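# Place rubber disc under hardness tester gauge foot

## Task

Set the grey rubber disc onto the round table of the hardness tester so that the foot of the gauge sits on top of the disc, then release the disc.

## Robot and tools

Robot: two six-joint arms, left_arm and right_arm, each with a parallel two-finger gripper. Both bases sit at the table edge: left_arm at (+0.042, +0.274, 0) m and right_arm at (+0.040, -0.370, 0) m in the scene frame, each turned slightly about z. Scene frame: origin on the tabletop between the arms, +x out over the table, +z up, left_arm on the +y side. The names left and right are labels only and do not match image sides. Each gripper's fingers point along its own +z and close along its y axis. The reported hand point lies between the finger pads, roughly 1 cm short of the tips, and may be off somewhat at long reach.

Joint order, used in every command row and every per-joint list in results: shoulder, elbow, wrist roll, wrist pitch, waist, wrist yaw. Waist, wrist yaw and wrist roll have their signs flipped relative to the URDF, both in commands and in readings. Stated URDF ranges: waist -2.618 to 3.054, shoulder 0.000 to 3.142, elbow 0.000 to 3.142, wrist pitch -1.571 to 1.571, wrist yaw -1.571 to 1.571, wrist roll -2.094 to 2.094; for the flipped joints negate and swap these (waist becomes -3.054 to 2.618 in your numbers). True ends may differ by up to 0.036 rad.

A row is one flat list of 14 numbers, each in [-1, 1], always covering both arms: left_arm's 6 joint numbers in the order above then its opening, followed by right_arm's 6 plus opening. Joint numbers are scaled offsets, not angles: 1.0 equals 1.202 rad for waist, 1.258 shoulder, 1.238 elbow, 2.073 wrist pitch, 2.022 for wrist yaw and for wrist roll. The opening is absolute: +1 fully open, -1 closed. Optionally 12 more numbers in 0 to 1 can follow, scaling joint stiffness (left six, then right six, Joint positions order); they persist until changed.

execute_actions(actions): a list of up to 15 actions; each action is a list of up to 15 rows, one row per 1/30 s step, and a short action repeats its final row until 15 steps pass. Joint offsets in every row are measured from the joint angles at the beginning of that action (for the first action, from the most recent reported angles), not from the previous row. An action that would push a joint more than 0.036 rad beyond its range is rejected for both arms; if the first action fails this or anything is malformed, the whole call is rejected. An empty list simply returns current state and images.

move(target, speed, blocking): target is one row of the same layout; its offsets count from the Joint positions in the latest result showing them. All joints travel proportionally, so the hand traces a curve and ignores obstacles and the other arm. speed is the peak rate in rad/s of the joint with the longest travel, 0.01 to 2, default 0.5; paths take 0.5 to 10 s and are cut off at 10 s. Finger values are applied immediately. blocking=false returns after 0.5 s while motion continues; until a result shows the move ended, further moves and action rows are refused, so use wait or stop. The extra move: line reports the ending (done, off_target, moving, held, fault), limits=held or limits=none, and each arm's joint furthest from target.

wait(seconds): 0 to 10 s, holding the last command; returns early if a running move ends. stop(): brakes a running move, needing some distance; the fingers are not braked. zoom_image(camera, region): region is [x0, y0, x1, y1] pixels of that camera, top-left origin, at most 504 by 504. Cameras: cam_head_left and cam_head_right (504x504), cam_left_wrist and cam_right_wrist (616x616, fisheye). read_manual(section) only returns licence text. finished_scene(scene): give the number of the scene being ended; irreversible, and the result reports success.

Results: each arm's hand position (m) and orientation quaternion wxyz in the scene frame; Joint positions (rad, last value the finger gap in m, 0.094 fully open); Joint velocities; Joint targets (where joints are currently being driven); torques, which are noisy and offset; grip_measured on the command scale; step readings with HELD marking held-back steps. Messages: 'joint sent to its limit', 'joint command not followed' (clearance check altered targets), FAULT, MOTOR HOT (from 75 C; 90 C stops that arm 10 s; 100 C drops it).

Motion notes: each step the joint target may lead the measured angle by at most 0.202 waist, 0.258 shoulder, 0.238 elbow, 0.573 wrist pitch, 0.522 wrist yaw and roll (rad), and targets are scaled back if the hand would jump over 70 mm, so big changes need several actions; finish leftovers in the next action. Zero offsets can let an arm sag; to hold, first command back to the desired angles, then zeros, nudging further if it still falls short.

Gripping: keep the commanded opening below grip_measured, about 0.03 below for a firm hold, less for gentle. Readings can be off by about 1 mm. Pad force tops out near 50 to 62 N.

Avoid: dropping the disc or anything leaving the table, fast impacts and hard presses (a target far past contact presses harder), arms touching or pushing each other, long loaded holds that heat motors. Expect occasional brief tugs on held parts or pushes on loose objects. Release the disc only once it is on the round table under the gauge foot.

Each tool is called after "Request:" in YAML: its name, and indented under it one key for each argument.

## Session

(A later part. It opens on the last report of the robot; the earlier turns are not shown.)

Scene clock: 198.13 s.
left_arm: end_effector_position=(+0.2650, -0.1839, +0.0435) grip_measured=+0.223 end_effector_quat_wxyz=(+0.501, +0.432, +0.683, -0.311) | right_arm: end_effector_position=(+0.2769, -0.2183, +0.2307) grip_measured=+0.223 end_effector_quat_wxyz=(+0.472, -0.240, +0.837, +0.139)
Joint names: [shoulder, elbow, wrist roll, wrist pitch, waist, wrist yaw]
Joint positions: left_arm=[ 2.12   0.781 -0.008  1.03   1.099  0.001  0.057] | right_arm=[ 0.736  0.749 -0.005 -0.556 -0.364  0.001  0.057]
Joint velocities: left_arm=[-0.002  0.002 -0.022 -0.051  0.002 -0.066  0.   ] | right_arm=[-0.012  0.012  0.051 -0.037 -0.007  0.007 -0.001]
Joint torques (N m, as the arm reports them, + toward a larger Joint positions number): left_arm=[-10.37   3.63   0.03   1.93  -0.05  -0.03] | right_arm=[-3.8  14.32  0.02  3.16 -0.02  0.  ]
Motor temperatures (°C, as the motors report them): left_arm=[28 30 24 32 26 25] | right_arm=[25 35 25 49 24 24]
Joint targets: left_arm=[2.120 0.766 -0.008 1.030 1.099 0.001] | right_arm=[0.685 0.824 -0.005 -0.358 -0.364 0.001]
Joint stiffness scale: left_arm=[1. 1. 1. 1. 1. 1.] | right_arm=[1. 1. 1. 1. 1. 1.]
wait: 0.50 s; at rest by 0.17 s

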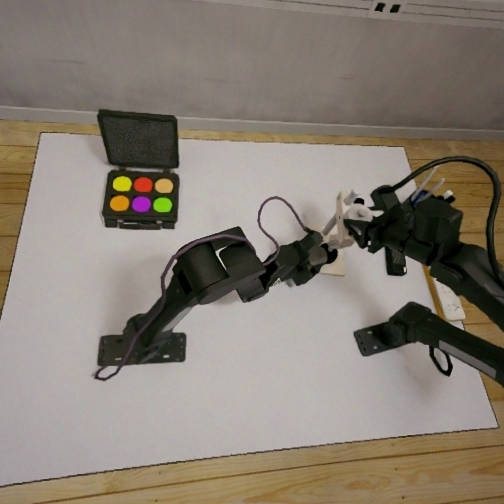

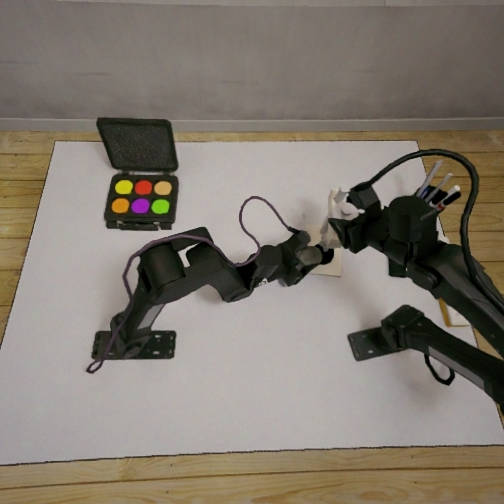

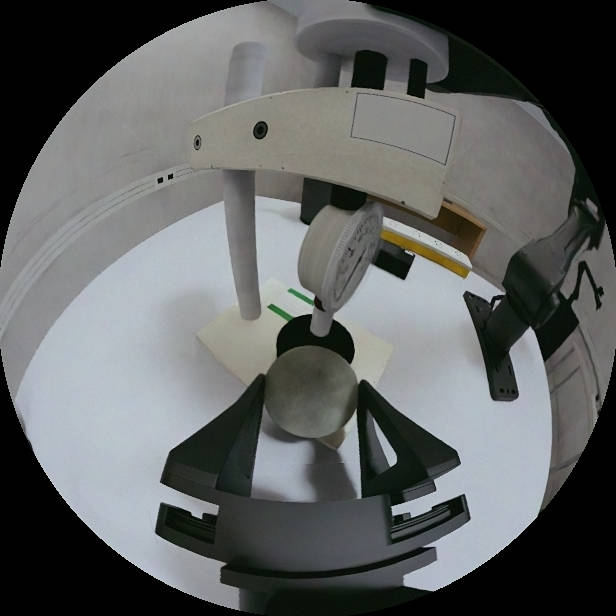

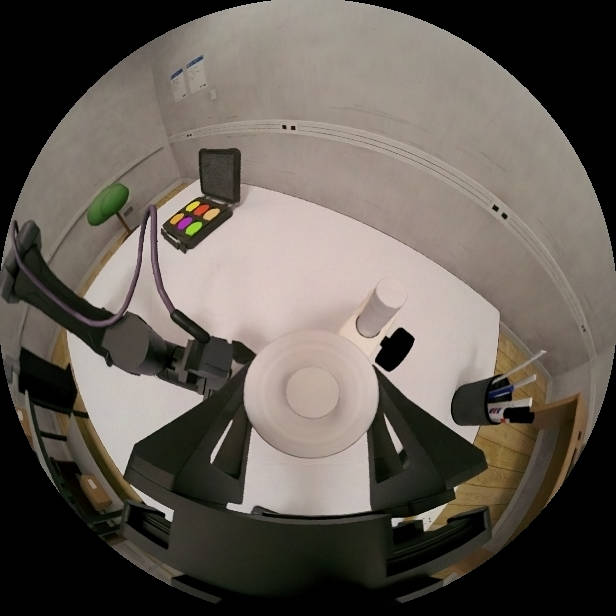

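Request:
execute_actions:
  actions:
    - [[0.013,0.022,0,-0.004,0,0,0.18,-0.04,0.06,0,0.085,0,0,0.17],[0.015,0.028,0,-0.006,0,0,0.18,-0.04,0.06,0,0.085,0,0,0.17],[0.018,0.034,0,-0.008,0,0,0.18,-0.04,0.06,0,0.085,0,0,0.17],[0.02,0.04,0,-0.01,0,0,0.18,-0.04,0.06,0,0.085,0,0,0.17],[0.023,0.046,0,-0.012,0,0,0.18,-0.04,0.06,0,0.085,0,0,0.17],[0.025,0.052,0,-0.014,0,0,0.18,-0.04,0.06,0,0.085,0,0,0.17],[0.027,0.058,0,-0.016,0,0,0.18,-0.04,0.06,0,0.085,0,0,0.17],[0.03,0.064,0,-0.018,0,0,0.18,-0.04,0.06,0,0.085,0,0,0.17],[0.032,0.07,0,-0.02,0,0,0.18,-0.04,0.06,0,0.085,0,0,0.17],[0.035,0.076,0,-0.022,0,0,0.18,-0.04,0.06,0,0.085,0,0,0.17],[0.037,0.082,0,-0.024,0,0,0.18,-0.04,0.06,0,0.085,0,0,0.17],[0.04,0.088,0,-0.026,0,0,0.18,-0.04,0.06,0,0.085,0,0,0.17],[0.042,0.094,0,-0.028,0,0,0.18,-0.04,0.06,0,0.085,0,0,0.17]]

Request:
wait:
  seconds: 0.4

Request:
zoom_image:
  camera: "cam_head_right"
  region: [260, 190, 360, 290]

Scene clock: 209.60 s.
left_arm: end_effector_position=(+0.2733, -0.2011, +0.0447) grip_measured=+0.223 end_effector_quat_wxyz=(+0.502, +0.431, +0.682, -0.312) | right_arm: end_effector_position=(+0.2768, -0.2183, +0.2305) grip_measured=+0.223 end_effector_quat_wxyz=(+0.471, -0.240, +0.837, +0.139)
Joint names: [shoulder, elbow, wrist roll, wrist pitch, waist, wrist yaw]
Joint positions: left_arm=[ 2.157  0.866 -0.008  0.985  1.099  0.001  0.057] | right_arm=[ 0.736  0.749 -0.005 -0.557 -0.364  0.001  0.057]
Joint velocities: left_arm=[ 0.022  0.129  0.081 -0.095 -0.022  0.022 -0.001] | right_arm=[ 0.007 -0.022 -0.007  0.051 -0.002  0.007 -0.   ]
Joint torques (N m, as the arm reports them, + toward a larger Joint positions number): left_arm=[-9.62  7.26  0.02  1.98  0.09 -0.04] | right_arm=[-3.71 14.29  0.03  2.98  0.01  0.  ]
Motor temperatures (°C, as the motors report them): left_arm=[29 29 24 33 26 25] | right_arm=[25 37 25 55 24 24]
Joint targets: left_arm=[2.173 0.897 -0.008 0.971 1.099 0.001] | right_arm=[0.686 0.824 -0.006 -0.380 -0.364 0.001]
Joint stiffness scale: left_arm=[1. 1. 1. 1. 1. 1.] | right_arm=[1. 1. 1. 1. 1. 1.]
Step readings (joint positions):
0: left_arm=[2.120 0.781 -0.008 1.030 1.099 0.001] | right_arm=[0.736 0.749 -0.005 -0.556 -0.364 0.001]
1: left_arm=[2.120 0.781 -0.008 1.030 1.099 0.001] | right_arm=[0.736 0.749 -0.005 -0.557 -0.364 0.001]
2: left_arm=[2.120 0.781 -0.008 1.029 1.099 0.001] | right_arm=[0.736 0.749 -0.005 -0.557 -0.364 0.001]
4: left_arm=[2.122 0.788 -0.008 1.024 1.099 0.001] | right_arm=[0.736 0.749 -0.005 -0.557 -0.364 0.001]
8: left_arm=[2.136 0.820 -0.008 1.014 1.099 0.001] | right_arm=[0.736 0.749 -0.005 -0.557 -0.364 0.001]
15: Joint positions above

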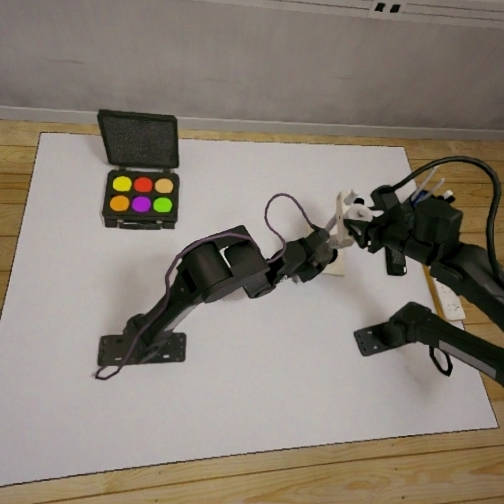

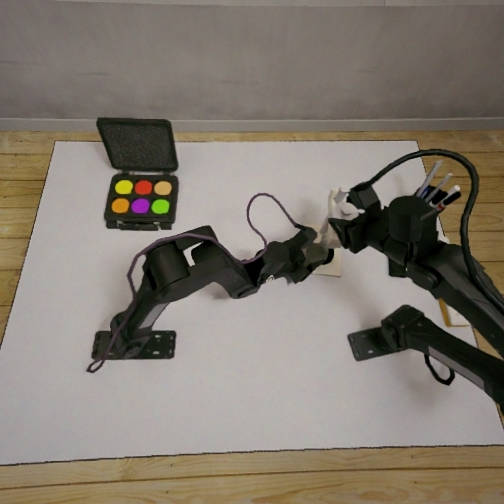

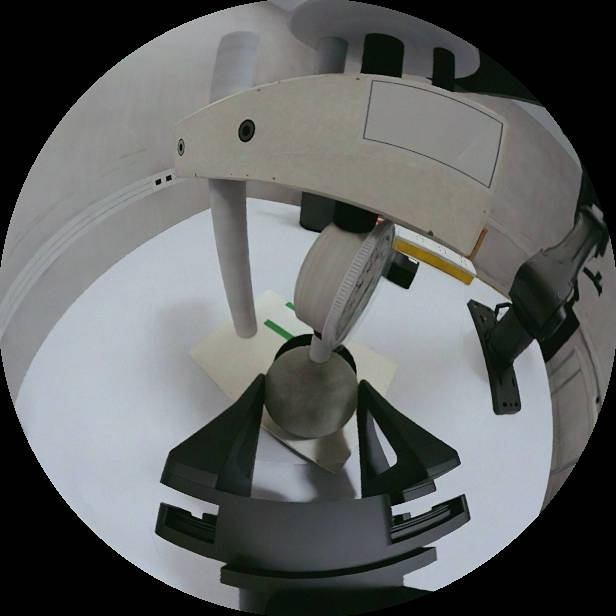

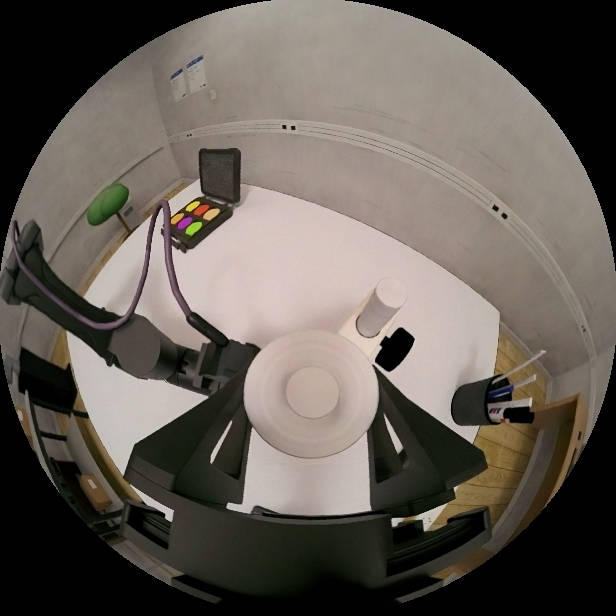

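Scene clock: 210.00 s.
left_arm: end_effector_position=(+0.2736, -0.2016, +0.0443) grip_measured=+0.223 end_effector_quat_wxyz=(+0.501, +0.431, +0.682, -0.311) | right_arm: end_effector_position=(+0.2768, -0.2183, +0.2305) grip_measured=+0.223 end_effector_quat_wxyz=(+0.471, -0.240, +0.837, +0.139)
Joint names: [shoulder, elbow, wrist roll, wrist pitch, waist, wrist yaw]
Joint positions: left_arm=[ 2.158  0.87  -0.008  0.98   1.099  0.001  0.057] | right_arm=[ 0.736  0.749 -0.005 -0.557 -0.364  0.001  0.057]
Joint velocities: left_arm=[-0.002  0.012 -0.051 -0.022  0.002  0.066  0.001] | right_arm=[-0.002  0.007  0.022  0.037 -0.007  0.007 -0.   ]
Joint torques (N m, as the arm reports them, + toward a larger Joint positions number): left_arm=[-9.82  7.45  0.02  1.86 -0.11 -0.04] | right_arm=[-3.74 14.29  0.04  2.99  0.    0.  ]
Motor temperatures (°C, as the motors report them): left_arm=[29 29 24 33 26 25] | right_arm=[25 37 25 56 24 24]
Joint targets: left_arm=[2.173 0.897 -0.008 0.971 1.099 0.001] | right_arm=[0.686 0.824 -0.006 -0.380 -0.364 0.001]
Joint stiffness scale: left_arm=[1. 1. 1. 1. 1. 1.] | right_arm=[1. 1. 1. 1. 1. 1.]
wait: 0.40 s; at rest by 0.23 s

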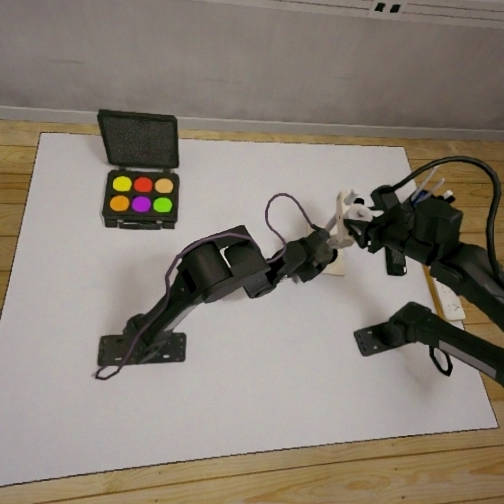

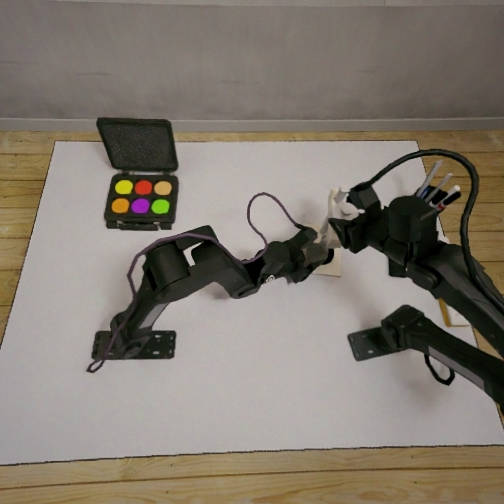

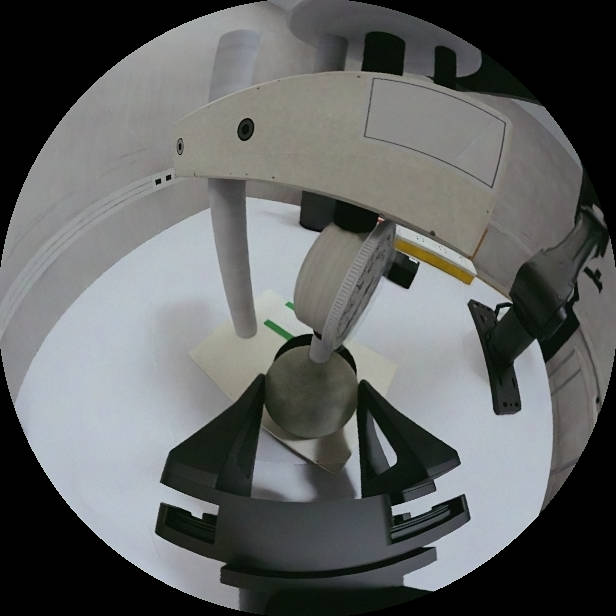

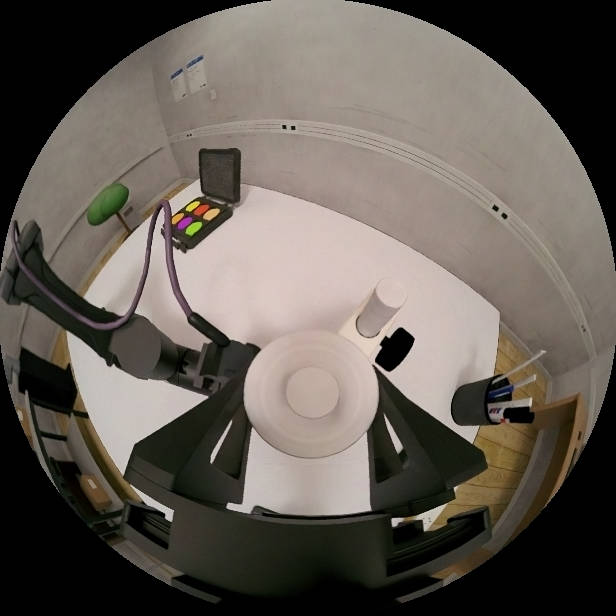

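Region (260, 190, 360, 290) of cam_head_right's 504x504 image, scaled by 5.040, with more detail than that image has.

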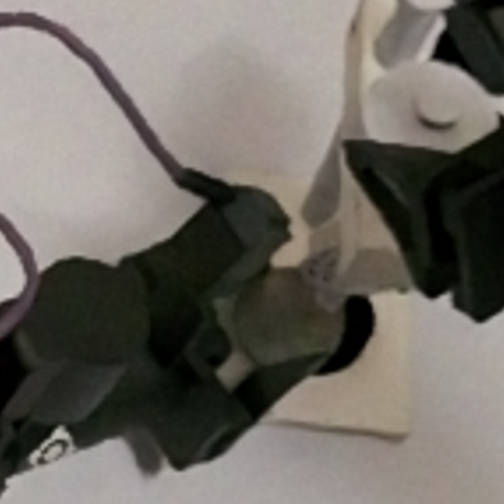

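Under the foot. Advance ~16 mm more, 3 mm to the right.

Request:
execute_actions:
  actions:
    - [[0.013,0.022,0,-0.004,0.008,0,0.18,-0.04,0.06,0,0.075,0,0,0.17],[0.015,0.027,0,-0.006,0.009,0,0.18,-0.04,0.06,0,0.075,0,0,0.17],[0.017,0.032,0,-0.007,0.01,0,0.18,-0.04,0.06,0,0.075,0,0,0.17],[0.019,0.037,0,-0.009,0.011,0,0.18,-0.04,0.06,0,0.075,0,0,0.17],[0.021,0.042,0,-0.01,0.012,0,0.18,-0.04,0.06,0,0.075,0,0,0.17],[0.023,0.047,0,-0.012,0.012,0,0.18,-0.04,0.06,0,0.075,0,0,0.17],[0.025,0.052,0,-0.013,0.012,0,0.18,-0.04,0.06,0,0.075,0,0,0.17],[0.027,0.057,0,-0.015,0.012,0,0.18,-0.04,0.06,0,0.075,0,0,0.17],[0.029,0.062,0,-0.016,0.012,0,0.18,-0.04,0.06,0,0.075,0,0,0.17],[0.031,0.067,0,-0.018,0.012,0,0.18,-0.04,0.06,0,0.075,0,0,0.17],[0.033,0.072,0,-0.019,0.012,0,0.18,-0.04,0.06,0,0.075,0,0,0.17],[0.035,0.077,0,-0.021,0.012,0,0.18,-0.04,0.06,0,0.075,0,0,0.17],[0.037,0.082,0,-0.022,0.012,0,0.18,-0.04,0.06,0,0.075,0,0,0.17]]

Request:
wait:
  seconds: 0.4

Request:
zoom_image:
  camera: "cam_head_right"
  region: [260, 190, 360, 290]

Scene clock: 218.23 s.
left_arm: end_effector_position=(+0.2775, -0.2180, +0.0480) grip_measured=+0.223 end_effector_quat_wxyz=(+0.504, +0.432, +0.678, -0.315) | right_arm: end_effector_position=(+0.2767, -0.2184, +0.2303) grip_measured=+0.223 end_effector_quat_wxyz=(+0.471, -0.241, +0.837, +0.138)
Joint names: [shoulder, elbow, wrist roll, wrist pitch, waist, wrist yaw]
Joint positions: left_arm=[ 2.188  0.942 -0.008  0.95   1.105  0.001  0.057] | right_arm=[ 0.736  0.749 -0.005 -0.557 -0.364  0.001  0.057]
Joint velocities: left_arm=[ 0.022  0.085  0.11  -0.095  0.007  0.022  0.001] | right_arm=[ 0.007 -0.002  0.022  0.037  0.012  0.11   0.001]
Joint torques (N m, as the arm reports them, + toward a larger Joint positions number): left_arm=[-10.38   7.32   0.02   1.95   0.44  -0.03] | right_arm=[-3.74 14.3   0.02  2.83  0.02  0.  ]
Motor temperatures (°C, as the motors report them): left_arm=[29 30 24 33 26 25] | right_arm=[25 37 25 58 24 24]
Joint targets: left_arm=[2.205 0.971 -0.008 0.935 1.113 0.001] | right_arm=[0.686 0.824 -0.005 -0.401 -0.364 0.001]
Joint stiffness scale: left_arm=[1. 1. 1. 1. 1. 1.] | right_arm=[1. 1. 1. 1. 1. 1.]
Step readings (joint positions):
0: left_arm=[2.158 0.870 -0.008 0.980 1.099 0.001] | right_arm=[0.736 0.749 -0.005 -0.557 -0.364 0.001]
1: left_arm=[2.158 0.870 -0.008 0.980 1.099 0.001] | right_arm=[0.736 0.749 -0.005 -0.557 -0.364 0.001]
2: left_arm=[2.158 0.870 -0.008 0.980 1.099 0.001] | right_arm=[0.736 0.749 -0.005 -0.557 -0.364 0.001]
4: left_arm=[2.160 0.875 -0.008 0.976 1.099 0.001] | right_arm=[0.736 0.749 -0.005 -0.557 -0.364 0.001]
8: left_arm=[2.172 0.902 -0.008 0.968 1.103 0.001] | right_arm=[0.736 0.749 -0.005 -0.557 -0.364 0.001]
15: Joint positions above

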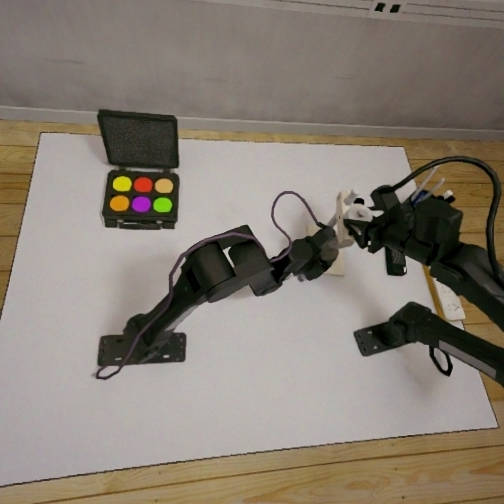

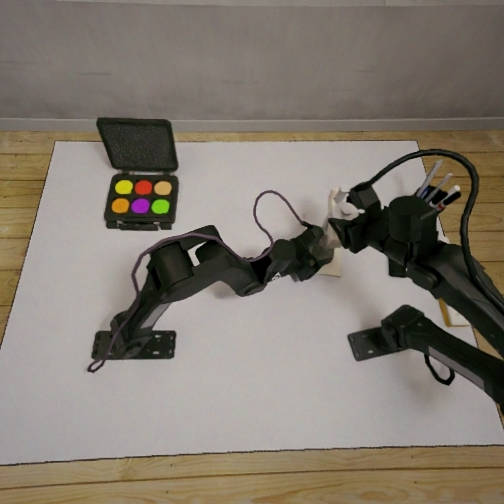

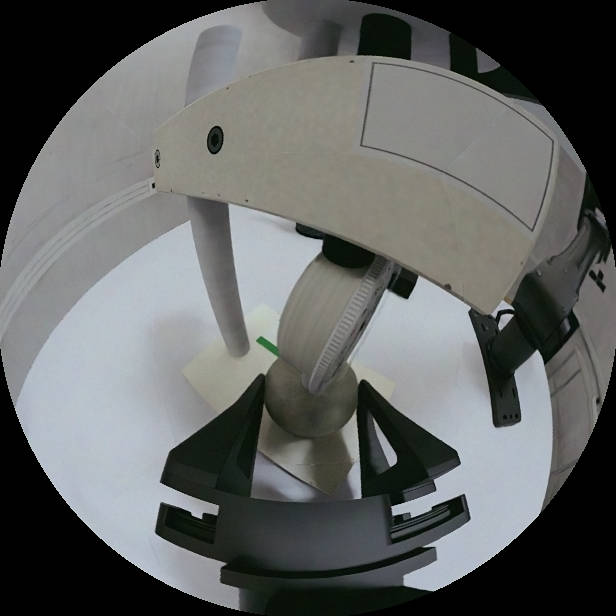

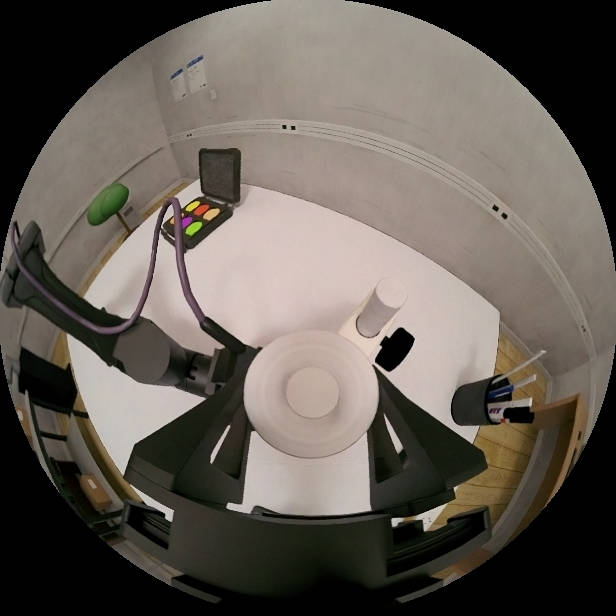

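Scene clock: 218.63 s.
left_arm: end_effector_position=(+0.2776, -0.2182, +0.0475) grip_measured=+0.223 end_effector_quat_wxyz=(+0.504, +0.432, +0.679, -0.315) | right_arm: end_effector_position=(+0.2767, -0.2184, +0.2303) grip_measured=+0.223 end_effector_quat_wxyz=(+0.471, -0.241, +0.837, +0.138)
Joint names: [shoulder, elbow, wrist roll, wrist pitch, waist, wrist yaw]
Joint positions: left_arm=[ 2.189  0.944 -0.008  0.946  1.105  0.001  0.057] | right_arm=[ 0.736  0.749 -0.005 -0.557 -0.364  0.001  0.057]
Joint velocities: left_arm=[ 0.007  0.002  0.022 -0.051 -0.017  0.022 -0.001] | right_arm=[-0.012 -0.017  0.007 -0.081 -0.012 -0.007  0.   ]
Joint torques (N m, as the arm reports them, + toward a larger Joint positions number): left_arm=[-10.17   7.62   0.02   1.83   0.57  -0.04] | right_arm=[-3.74 14.34  0.03  2.8   0.02  0.01]
Motor temperatures (°C, as the motors report them): left_arm=[29 30 24 33 26 25] | right_arm=[25 37 25 58 24 24]
Joint targets: left_arm=[2.205 0.971 -0.008 0.935 1.113 0.001] | right_arm=[0.686 0.824 -0.005 -0.401 -0.364 0.001]
Joint stiffness scale: left_arm=[1. 1. 1. 1. 1. 1.] | right_arm=[1. 1. 1. 1. 1. 1.]
wait: 0.40 s; at rest by 0.23 s

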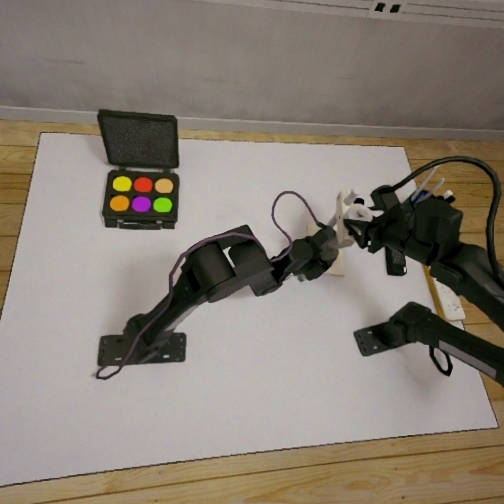

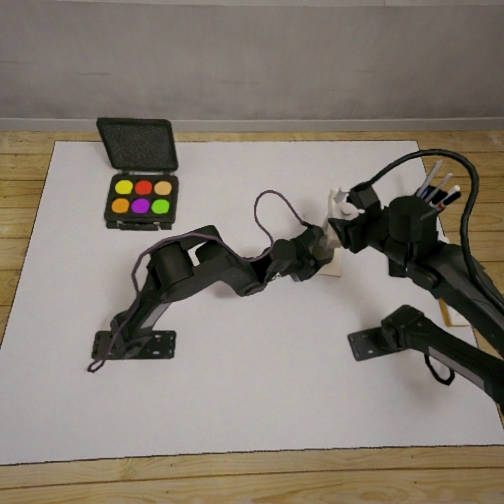

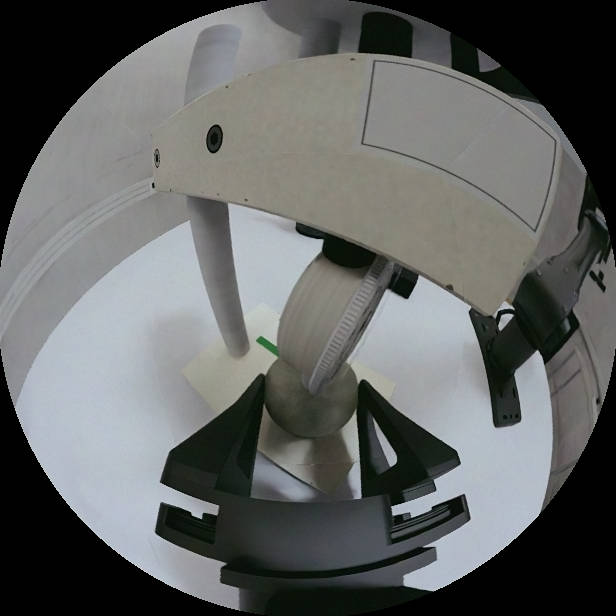

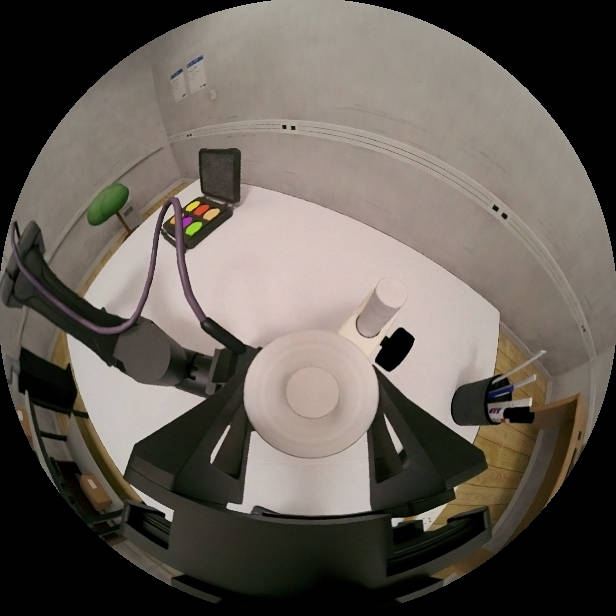

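Region (260, 190, 360, 290) of cam_head_right's 504x504 image, scaled by 5.040, with more detail than that image has.

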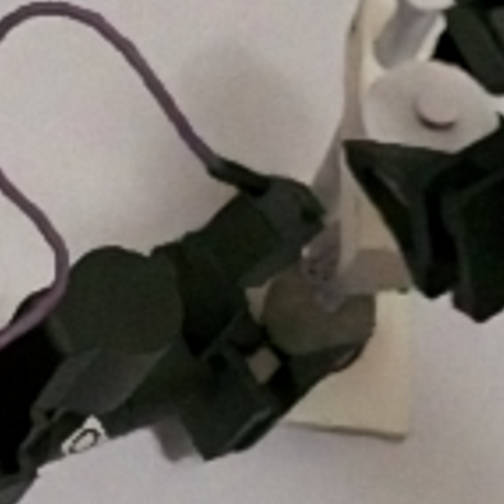

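Request:
execute_actions:
  actions:
    - [[0,0,0,-0.006,0,0,0.205,-0.04,0.06,0,0.075,0,0,0.17],[0,0,0,-0.009,0,0,0.205,-0.04,0.06,0,0.075,0,0,0.17],[0,0,0,-0.012,0,0,0.205,-0.04,0.06,0,0.075,0,0,0.17],[0,0,0,-0.015,0,0,0.205,-0.04,0.06,0,0.075,0,0,0.17],[0,0,0,-0.018,0,0,0.205,-0.04,0.06,0,0.075,0,0,0.17],[0,0,0,-0.021,0,0,0.205,-0.04,0.06,0,0.075,0,0,0.17],[0,0,0,-0.024,0,0,0.21,-0.04,0.06,0,0.075,0,0,0.17]]
    - [[0,0,0,0,0,0,0.22,-0.04,0.06,0,0.075,0,0,0.17],[0,0,0,0,0,0,0.225,-0.04,0.06,0,0.075,0,0,0.17],[0,0,0,0,0,0,0.23,-0.04,0.06,0,0.075,0,0,0.17],[0,0,0,0,0,0,0.25,-0.04,0.06,0,0.075,0,0,0.17],[0,0,0,0,0,0,0.3,-0.04,0.06,0,0.075,0,0,0.17],[0,0,0,0,0,0,0.45,-0.04,0.06,0,0.075,0,0,0.17]]

Request:
zoom_image:
  camera: "cam_left_wrist"
  region: [210, 290, 410, 490]

Scene clock: 225.90 s.
left_arm: end_effector_position=(+0.2775, -0.2180, +0.0466) grip_measured=+0.448 end_effector_quat_wxyz=(+0.502, +0.433, +0.680, -0.314) | right_arm: end_effector_position=(+0.2767, -0.2184, +0.2303) grip_measured=+0.223 end_effector_quat_wxyz=(+0.471, -0.241, +0.837, +0.138)
Joint names: [shoulder, elbow, wrist roll, wrist pitch, waist, wrist yaw]
Joint positions: left_arm=[ 2.189  0.944 -0.008  0.943  1.105  0.001  0.068] | right_arm=[ 0.736  0.749 -0.005 -0.557 -0.364  0.001  0.057]
Joint velocities: left_arm=[-0.002 -0.007  0.037  0.051  0.012  0.081 -0.001] | right_arm=[-0.012  0.007 -0.037 -0.051 -0.012  0.022 -0.   ]
Joint torques (N m, as the arm reports them, + toward a larger Joint positions number): left_arm=[-11.37   5.3    0.03   1.94  -0.04  -0.03] | right_arm=[-3.69 14.32  0.03  2.8   0.01  0.01]
Motor temperatures (°C, as the motors report them): left_arm=[29 30 24 33 26 25] | right_arm=[25 38 25 59 24 24]
Joint targets: left_arm=[2.189 0.944 -0.008 0.942 1.105 0.001] | right_arm=[0.686 0.824 -0.005 -0.402 -0.364 0.001]
Joint stiffness scale: left_arm=[1. 1. 1. 1. 1. 1.] | right_arm=[1. 1. 1. 1. 1. 1.]
Step readings (joint positions; steps 1 to 15: 1st action; 16 to 30: 2nd action):
0: left_arm=[2.189 0.944 -0.008 0.946 1.105 0.001] | right_arm=[0.736 0.749 -0.005 -0.557 -0.364 0.001]
1: left_arm=[2.189 0.944 -0.008 0.946 1.105 0.001] | right_arm=[0.736 0.749 -0.005 -0.557 -0.364 0.001]
2: left_arm=[2.189 0.944 -0.008 0.945 1.105 0.001] | right_arm=[0.736 0.749 -0.005 -0.557 -0.364 0.001]
4: left_arm=[2.189 0.944 -0.008 0.944 1.105 0.001] | right_arm=[0.736 0.749 -0.005 -0.557 -0.364 0.001]
8: left_arm=[2.189 0.944 -0.008 0.942 1.105 0.001] | right_arm=[0.736 0.749 -0.005 -0.557 -0.364 0.001]
15: left_arm=[2.189 0.944 -0.008 0.942 1.105 0.001] | right_arm=[0.736 0.749 -0.005 -0.557 -0.364 0.001]
16: left_arm=[2.189 0.944 -0.008 0.943 1.105 0.001] | right_arm=[0.736 0.749 -0.005 -0.557 -0.364 0.001]
17: left_arm=[2.189 0.944 -0.008 0.943 1.105 0.001] | right_arm=[0.736 0.749 -0.005 -0.557 -0.364 0.001]
19: left_arm=[2.189 0.944 -0.008 0.943 1.105 0.001] | right_arm=[0.736 0.749 -0.005 -0.557 -0.364 0.001]
23: left_arm=[2.189 0.944 -0.008 0.943 1.105 0.001] | right_arm=[0.736 0.749 -0.005 -0.557 -0.364 0.001]
30: Joint positions above

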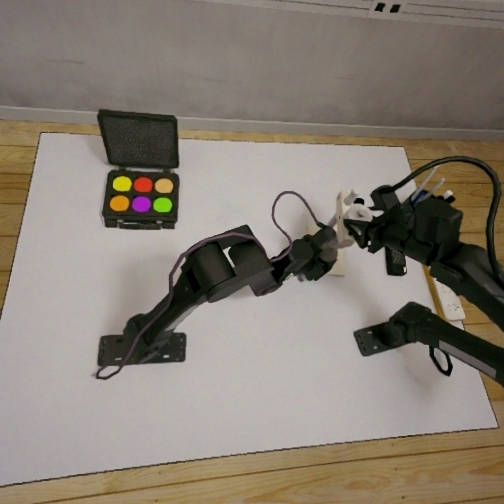

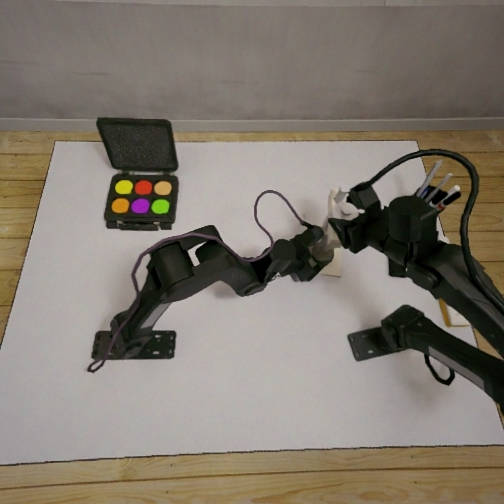

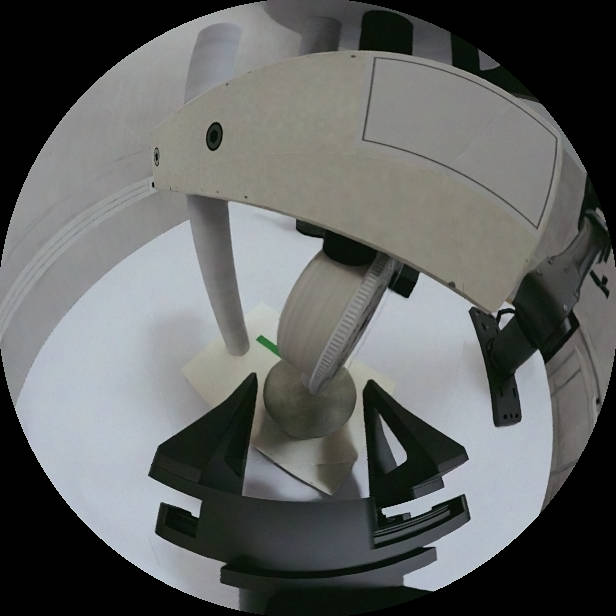

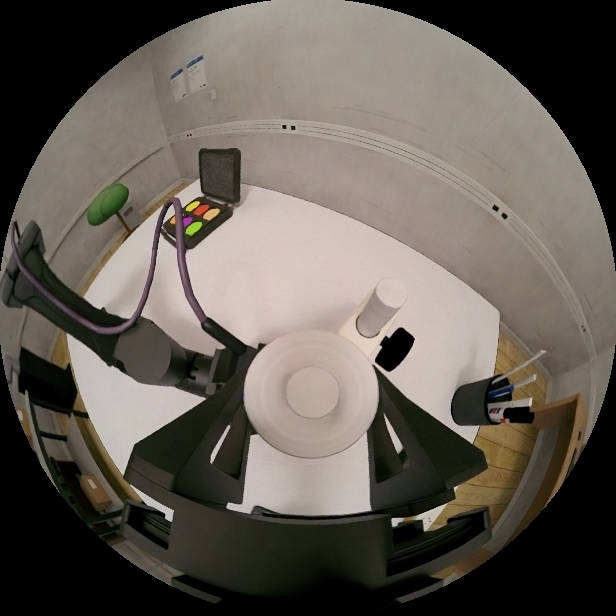

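Region (210, 290, 410, 490) of cam_left_wrist's 616x616 image, scaled by 2.520, with more detail than that image has.

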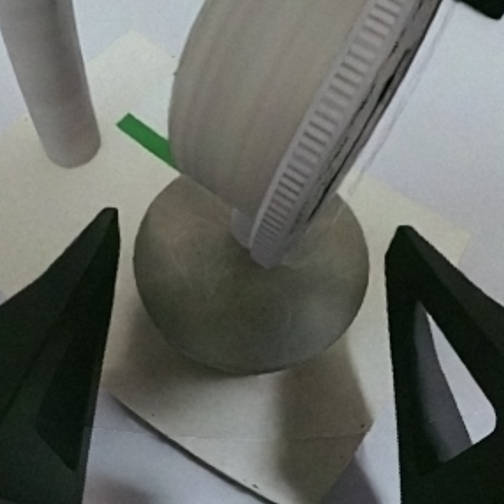

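Request:
execute_actions:
  actions:
    - [[-0.02,-0.012,0,0.007,0,0,0.45,-0.04,0.05,0,0.075,0,0,0.17],[-0.025,-0.022,0,0.011,0,0,0.45,-0.04,0.043,0,0.075,0,0,0.17],[-0.03,-0.033,0,0.015,0,0,0.45,-0.04,0.037,0,0.075,0,0,0.17],[-0.035,-0.044,0,0.019,0,0,0.45,-0.04,0.033,0,0.075,0,0,0.17],[-0.04,-0.055,0,0.023,0,0,0.45,-0.04,0.029,0,0.076,0,0,0.17],[-0.045,-0.066,0,0.027,0,0,0.45,-0.04,0.025,0,0.077,0,0,0.17],[-0.05,-0.077,0,0.031,0,0,0.45,-0.04,0.021,0,0.078,0,0,0.17],[-0.055,-0.088,0,0.035,0,0,0.45,-0.04,0.017,0,0.079,0,0,0.17],[-0.06,-0.099,0,0.039,0,0,0.45,-0.04,0.013,0,0.08,0,0,0.17],[-0.065,-0.11,0,0.043,0,0,0.45,-0.04,0.009,0,0.081,0,0,0.17],[-0.07,-0.121,0,0.047,0,0,0.45,-0.04,0.005,0,0.082,0,0,0.17],[-0.075,-0.132,0,0.051,0,0,0.45,-0.04,0.001,0,0.083,0,0,0.17],[-0.08,-0.143,0,0.055,0,0,0.45,-0.04,-0.003,0,0.084,0,0,0.17],[-0.085,-0.154,0,0.059,0,0,0.45,-0.04,-0.007,0,0.085,0,0,0.17],[-0.09,-0.165,0,0.063,0,0,0.45,-0.04,-0.011,0,0.086,0,0,0.17]]

Request:
wait:
  seconds: 0.4

Scene clock: 233.50 s.
left_arm: end_effector_position=(+0.2618, -0.1849, +0.0449) grip_measured=+0.448 end_effector_quat_wxyz=(+0.501, +0.433, +0.681, -0.313) | right_arm: end_effector_position=(+0.2767, -0.2184, +0.2207) grip_measured=+0.223 end_effector_quat_wxyz=(+0.467, -0.241, +0.840, +0.137)
Joint names: [shoulder, elbow, wrist roll, wrist pitch, waist, wrist yaw]
Joint positions: left_arm=[ 2.116  0.778 -0.008  1.03   1.105  0.001  0.068] | right_arm=[ 0.734  0.718 -0.005 -0.538 -0.364  0.001  0.057]
Joint velocities: left_arm=[-0.193 -0.379 -0.022  0.212 -0.002  0.037  0.001] | right_arm=[-0.066 -0.066 -0.022  0.007  0.007  0.037 -0.001]
Joint torques (N m, as the arm reports them, + toward a larger Joint positions number): left_arm=[-12.58   3.87   0.02   1.95  -0.06  -0.03] | right_arm=[-3.26  9.8   0.01  2.7  -0.02 -0.02]
Motor temperatures (°C, as the motors report them): left_arm=[30 30 24 33 26 25] | right_arm=[26 38 25 60 24 24]
Joint targets: left_arm=[2.076 0.739 -0.008 1.073 1.105 0.001] | right_arm=[0.686 0.735 -0.005 -0.379 -0.364 0.001]
Joint stiffness scale: left_arm=[1. 1. 1. 1. 1. 1.] | right_arm=[1. 1. 1. 1. 1. 1.]
Step readings (joint positions):
0: left_arm=[2.189 0.944 -0.008 0.943 1.105 0.001] | right_arm=[0.736 0.749 -0.005 -0.557 -0.364 0.001]
1: left_arm=[2.189 0.944 -0.008 0.943 1.105 0.001] | right_arm=[0.736 0.749 -0.005 -0.557 -0.364 0.001]
2: left_arm=[2.189 0.943 -0.008 0.945 1.105 0.001] | right_arm=[0.736 0.749 -0.005 -0.557 -0.364 0.001]
4: left_arm=[2.184 0.929 -0.008 0.955 1.105 0.001] | right_arm=[0.736 0.749 -0.005 -0.557 -0.364 0.001]
8: left_arm=[2.159 0.875 -0.008 0.979 1.105 0.001] | right_arm=[0.736 0.746 -0.005 -0.556 -0.364 0.001]
15: Joint positions above

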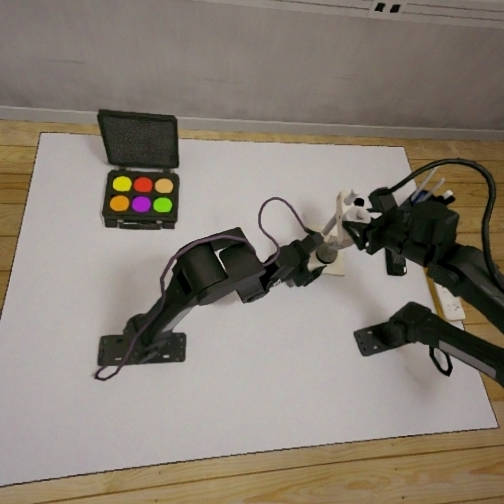

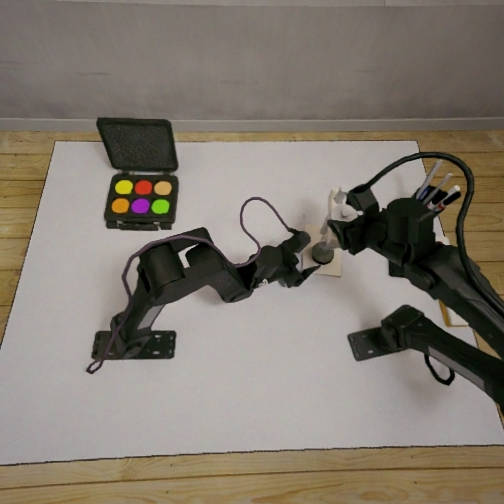

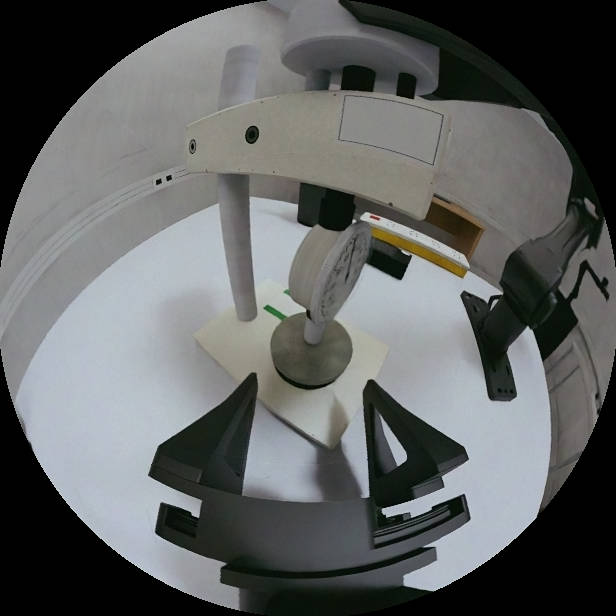

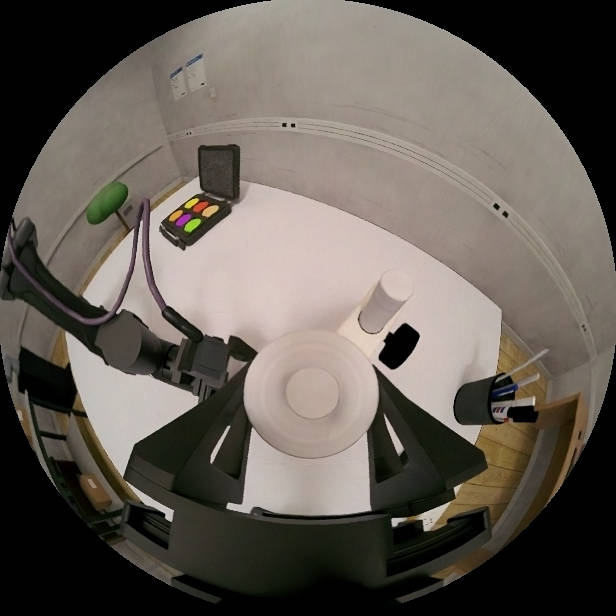

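Scene clock: 233.90 s.
left_arm: end_effector_position=(+0.2601, -0.1814, +0.0496) grip_measured=+0.448 end_effector_quat_wxyz=(+0.508, +0.430, +0.676, -0.317) | right_arm: end_effector_position=(+0.2768, -0.2183, +0.2213) grip_measured=+0.223 end_effector_quat_wxyz=(+0.470, -0.241, +0.838, +0.138)
Joint names: [shoulder, elbow, wrist roll, wrist pitch, waist, wrist yaw]
Joint positions: left_arm=[ 2.104  0.755 -0.008  1.063  1.105  0.001  0.068] | right_arm=[ 0.73   0.714 -0.005 -0.532 -0.364  0.001  0.057]
Joint velocities: left_arm=[ 0.007 -0.017  0.007 -0.022 -0.007  0.007 -0.001] | right_arm=[-0.002 -0.032  0.007 -0.022 -0.002  0.066 -0.001]
Joint torques (N m, as the arm reports them, + toward a larger Joint positions number): left_arm=[-12.42   3.56   0.02   1.99  -0.06  -0.03] | right_arm=[-3.31  9.75  0.03  2.78 -0.02  0.01]
Motor temperatures (°C, as the motors report them): left_arm=[30 30 24 33 26 25] | right_arm=[26 38 25 60 24 24]
Joint targets: left_arm=[2.076 0.739 -0.008 1.073 1.105 0.001] | right_arm=[0.686 0.736 -0.005 -0.379 -0.364 0.001]
Joint stiffness scale: left_arm=[1. 1. 1. 1. 1. 1.] | right_arm=[1. 1. 1. 1. 1. 1.]
wait: 0.40 s; no rest

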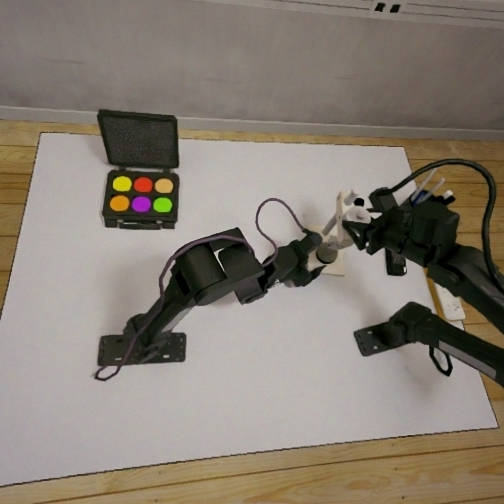

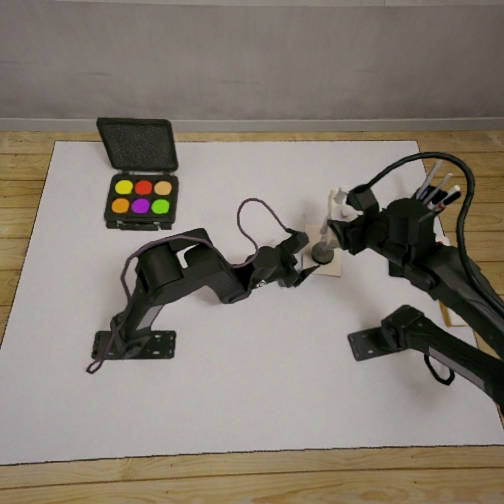

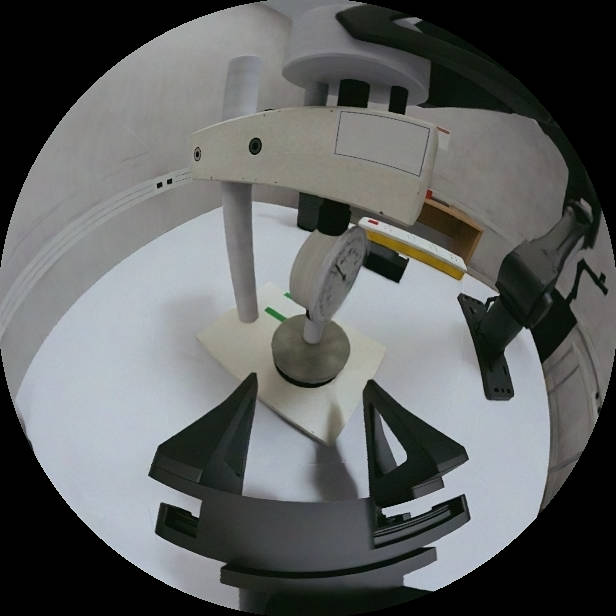

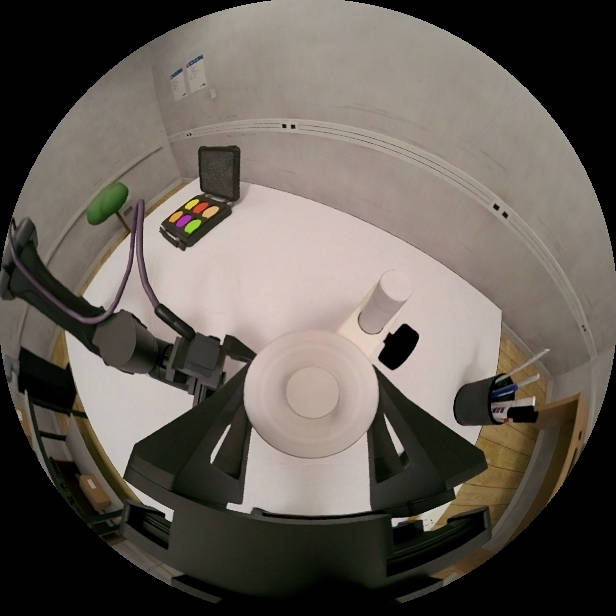

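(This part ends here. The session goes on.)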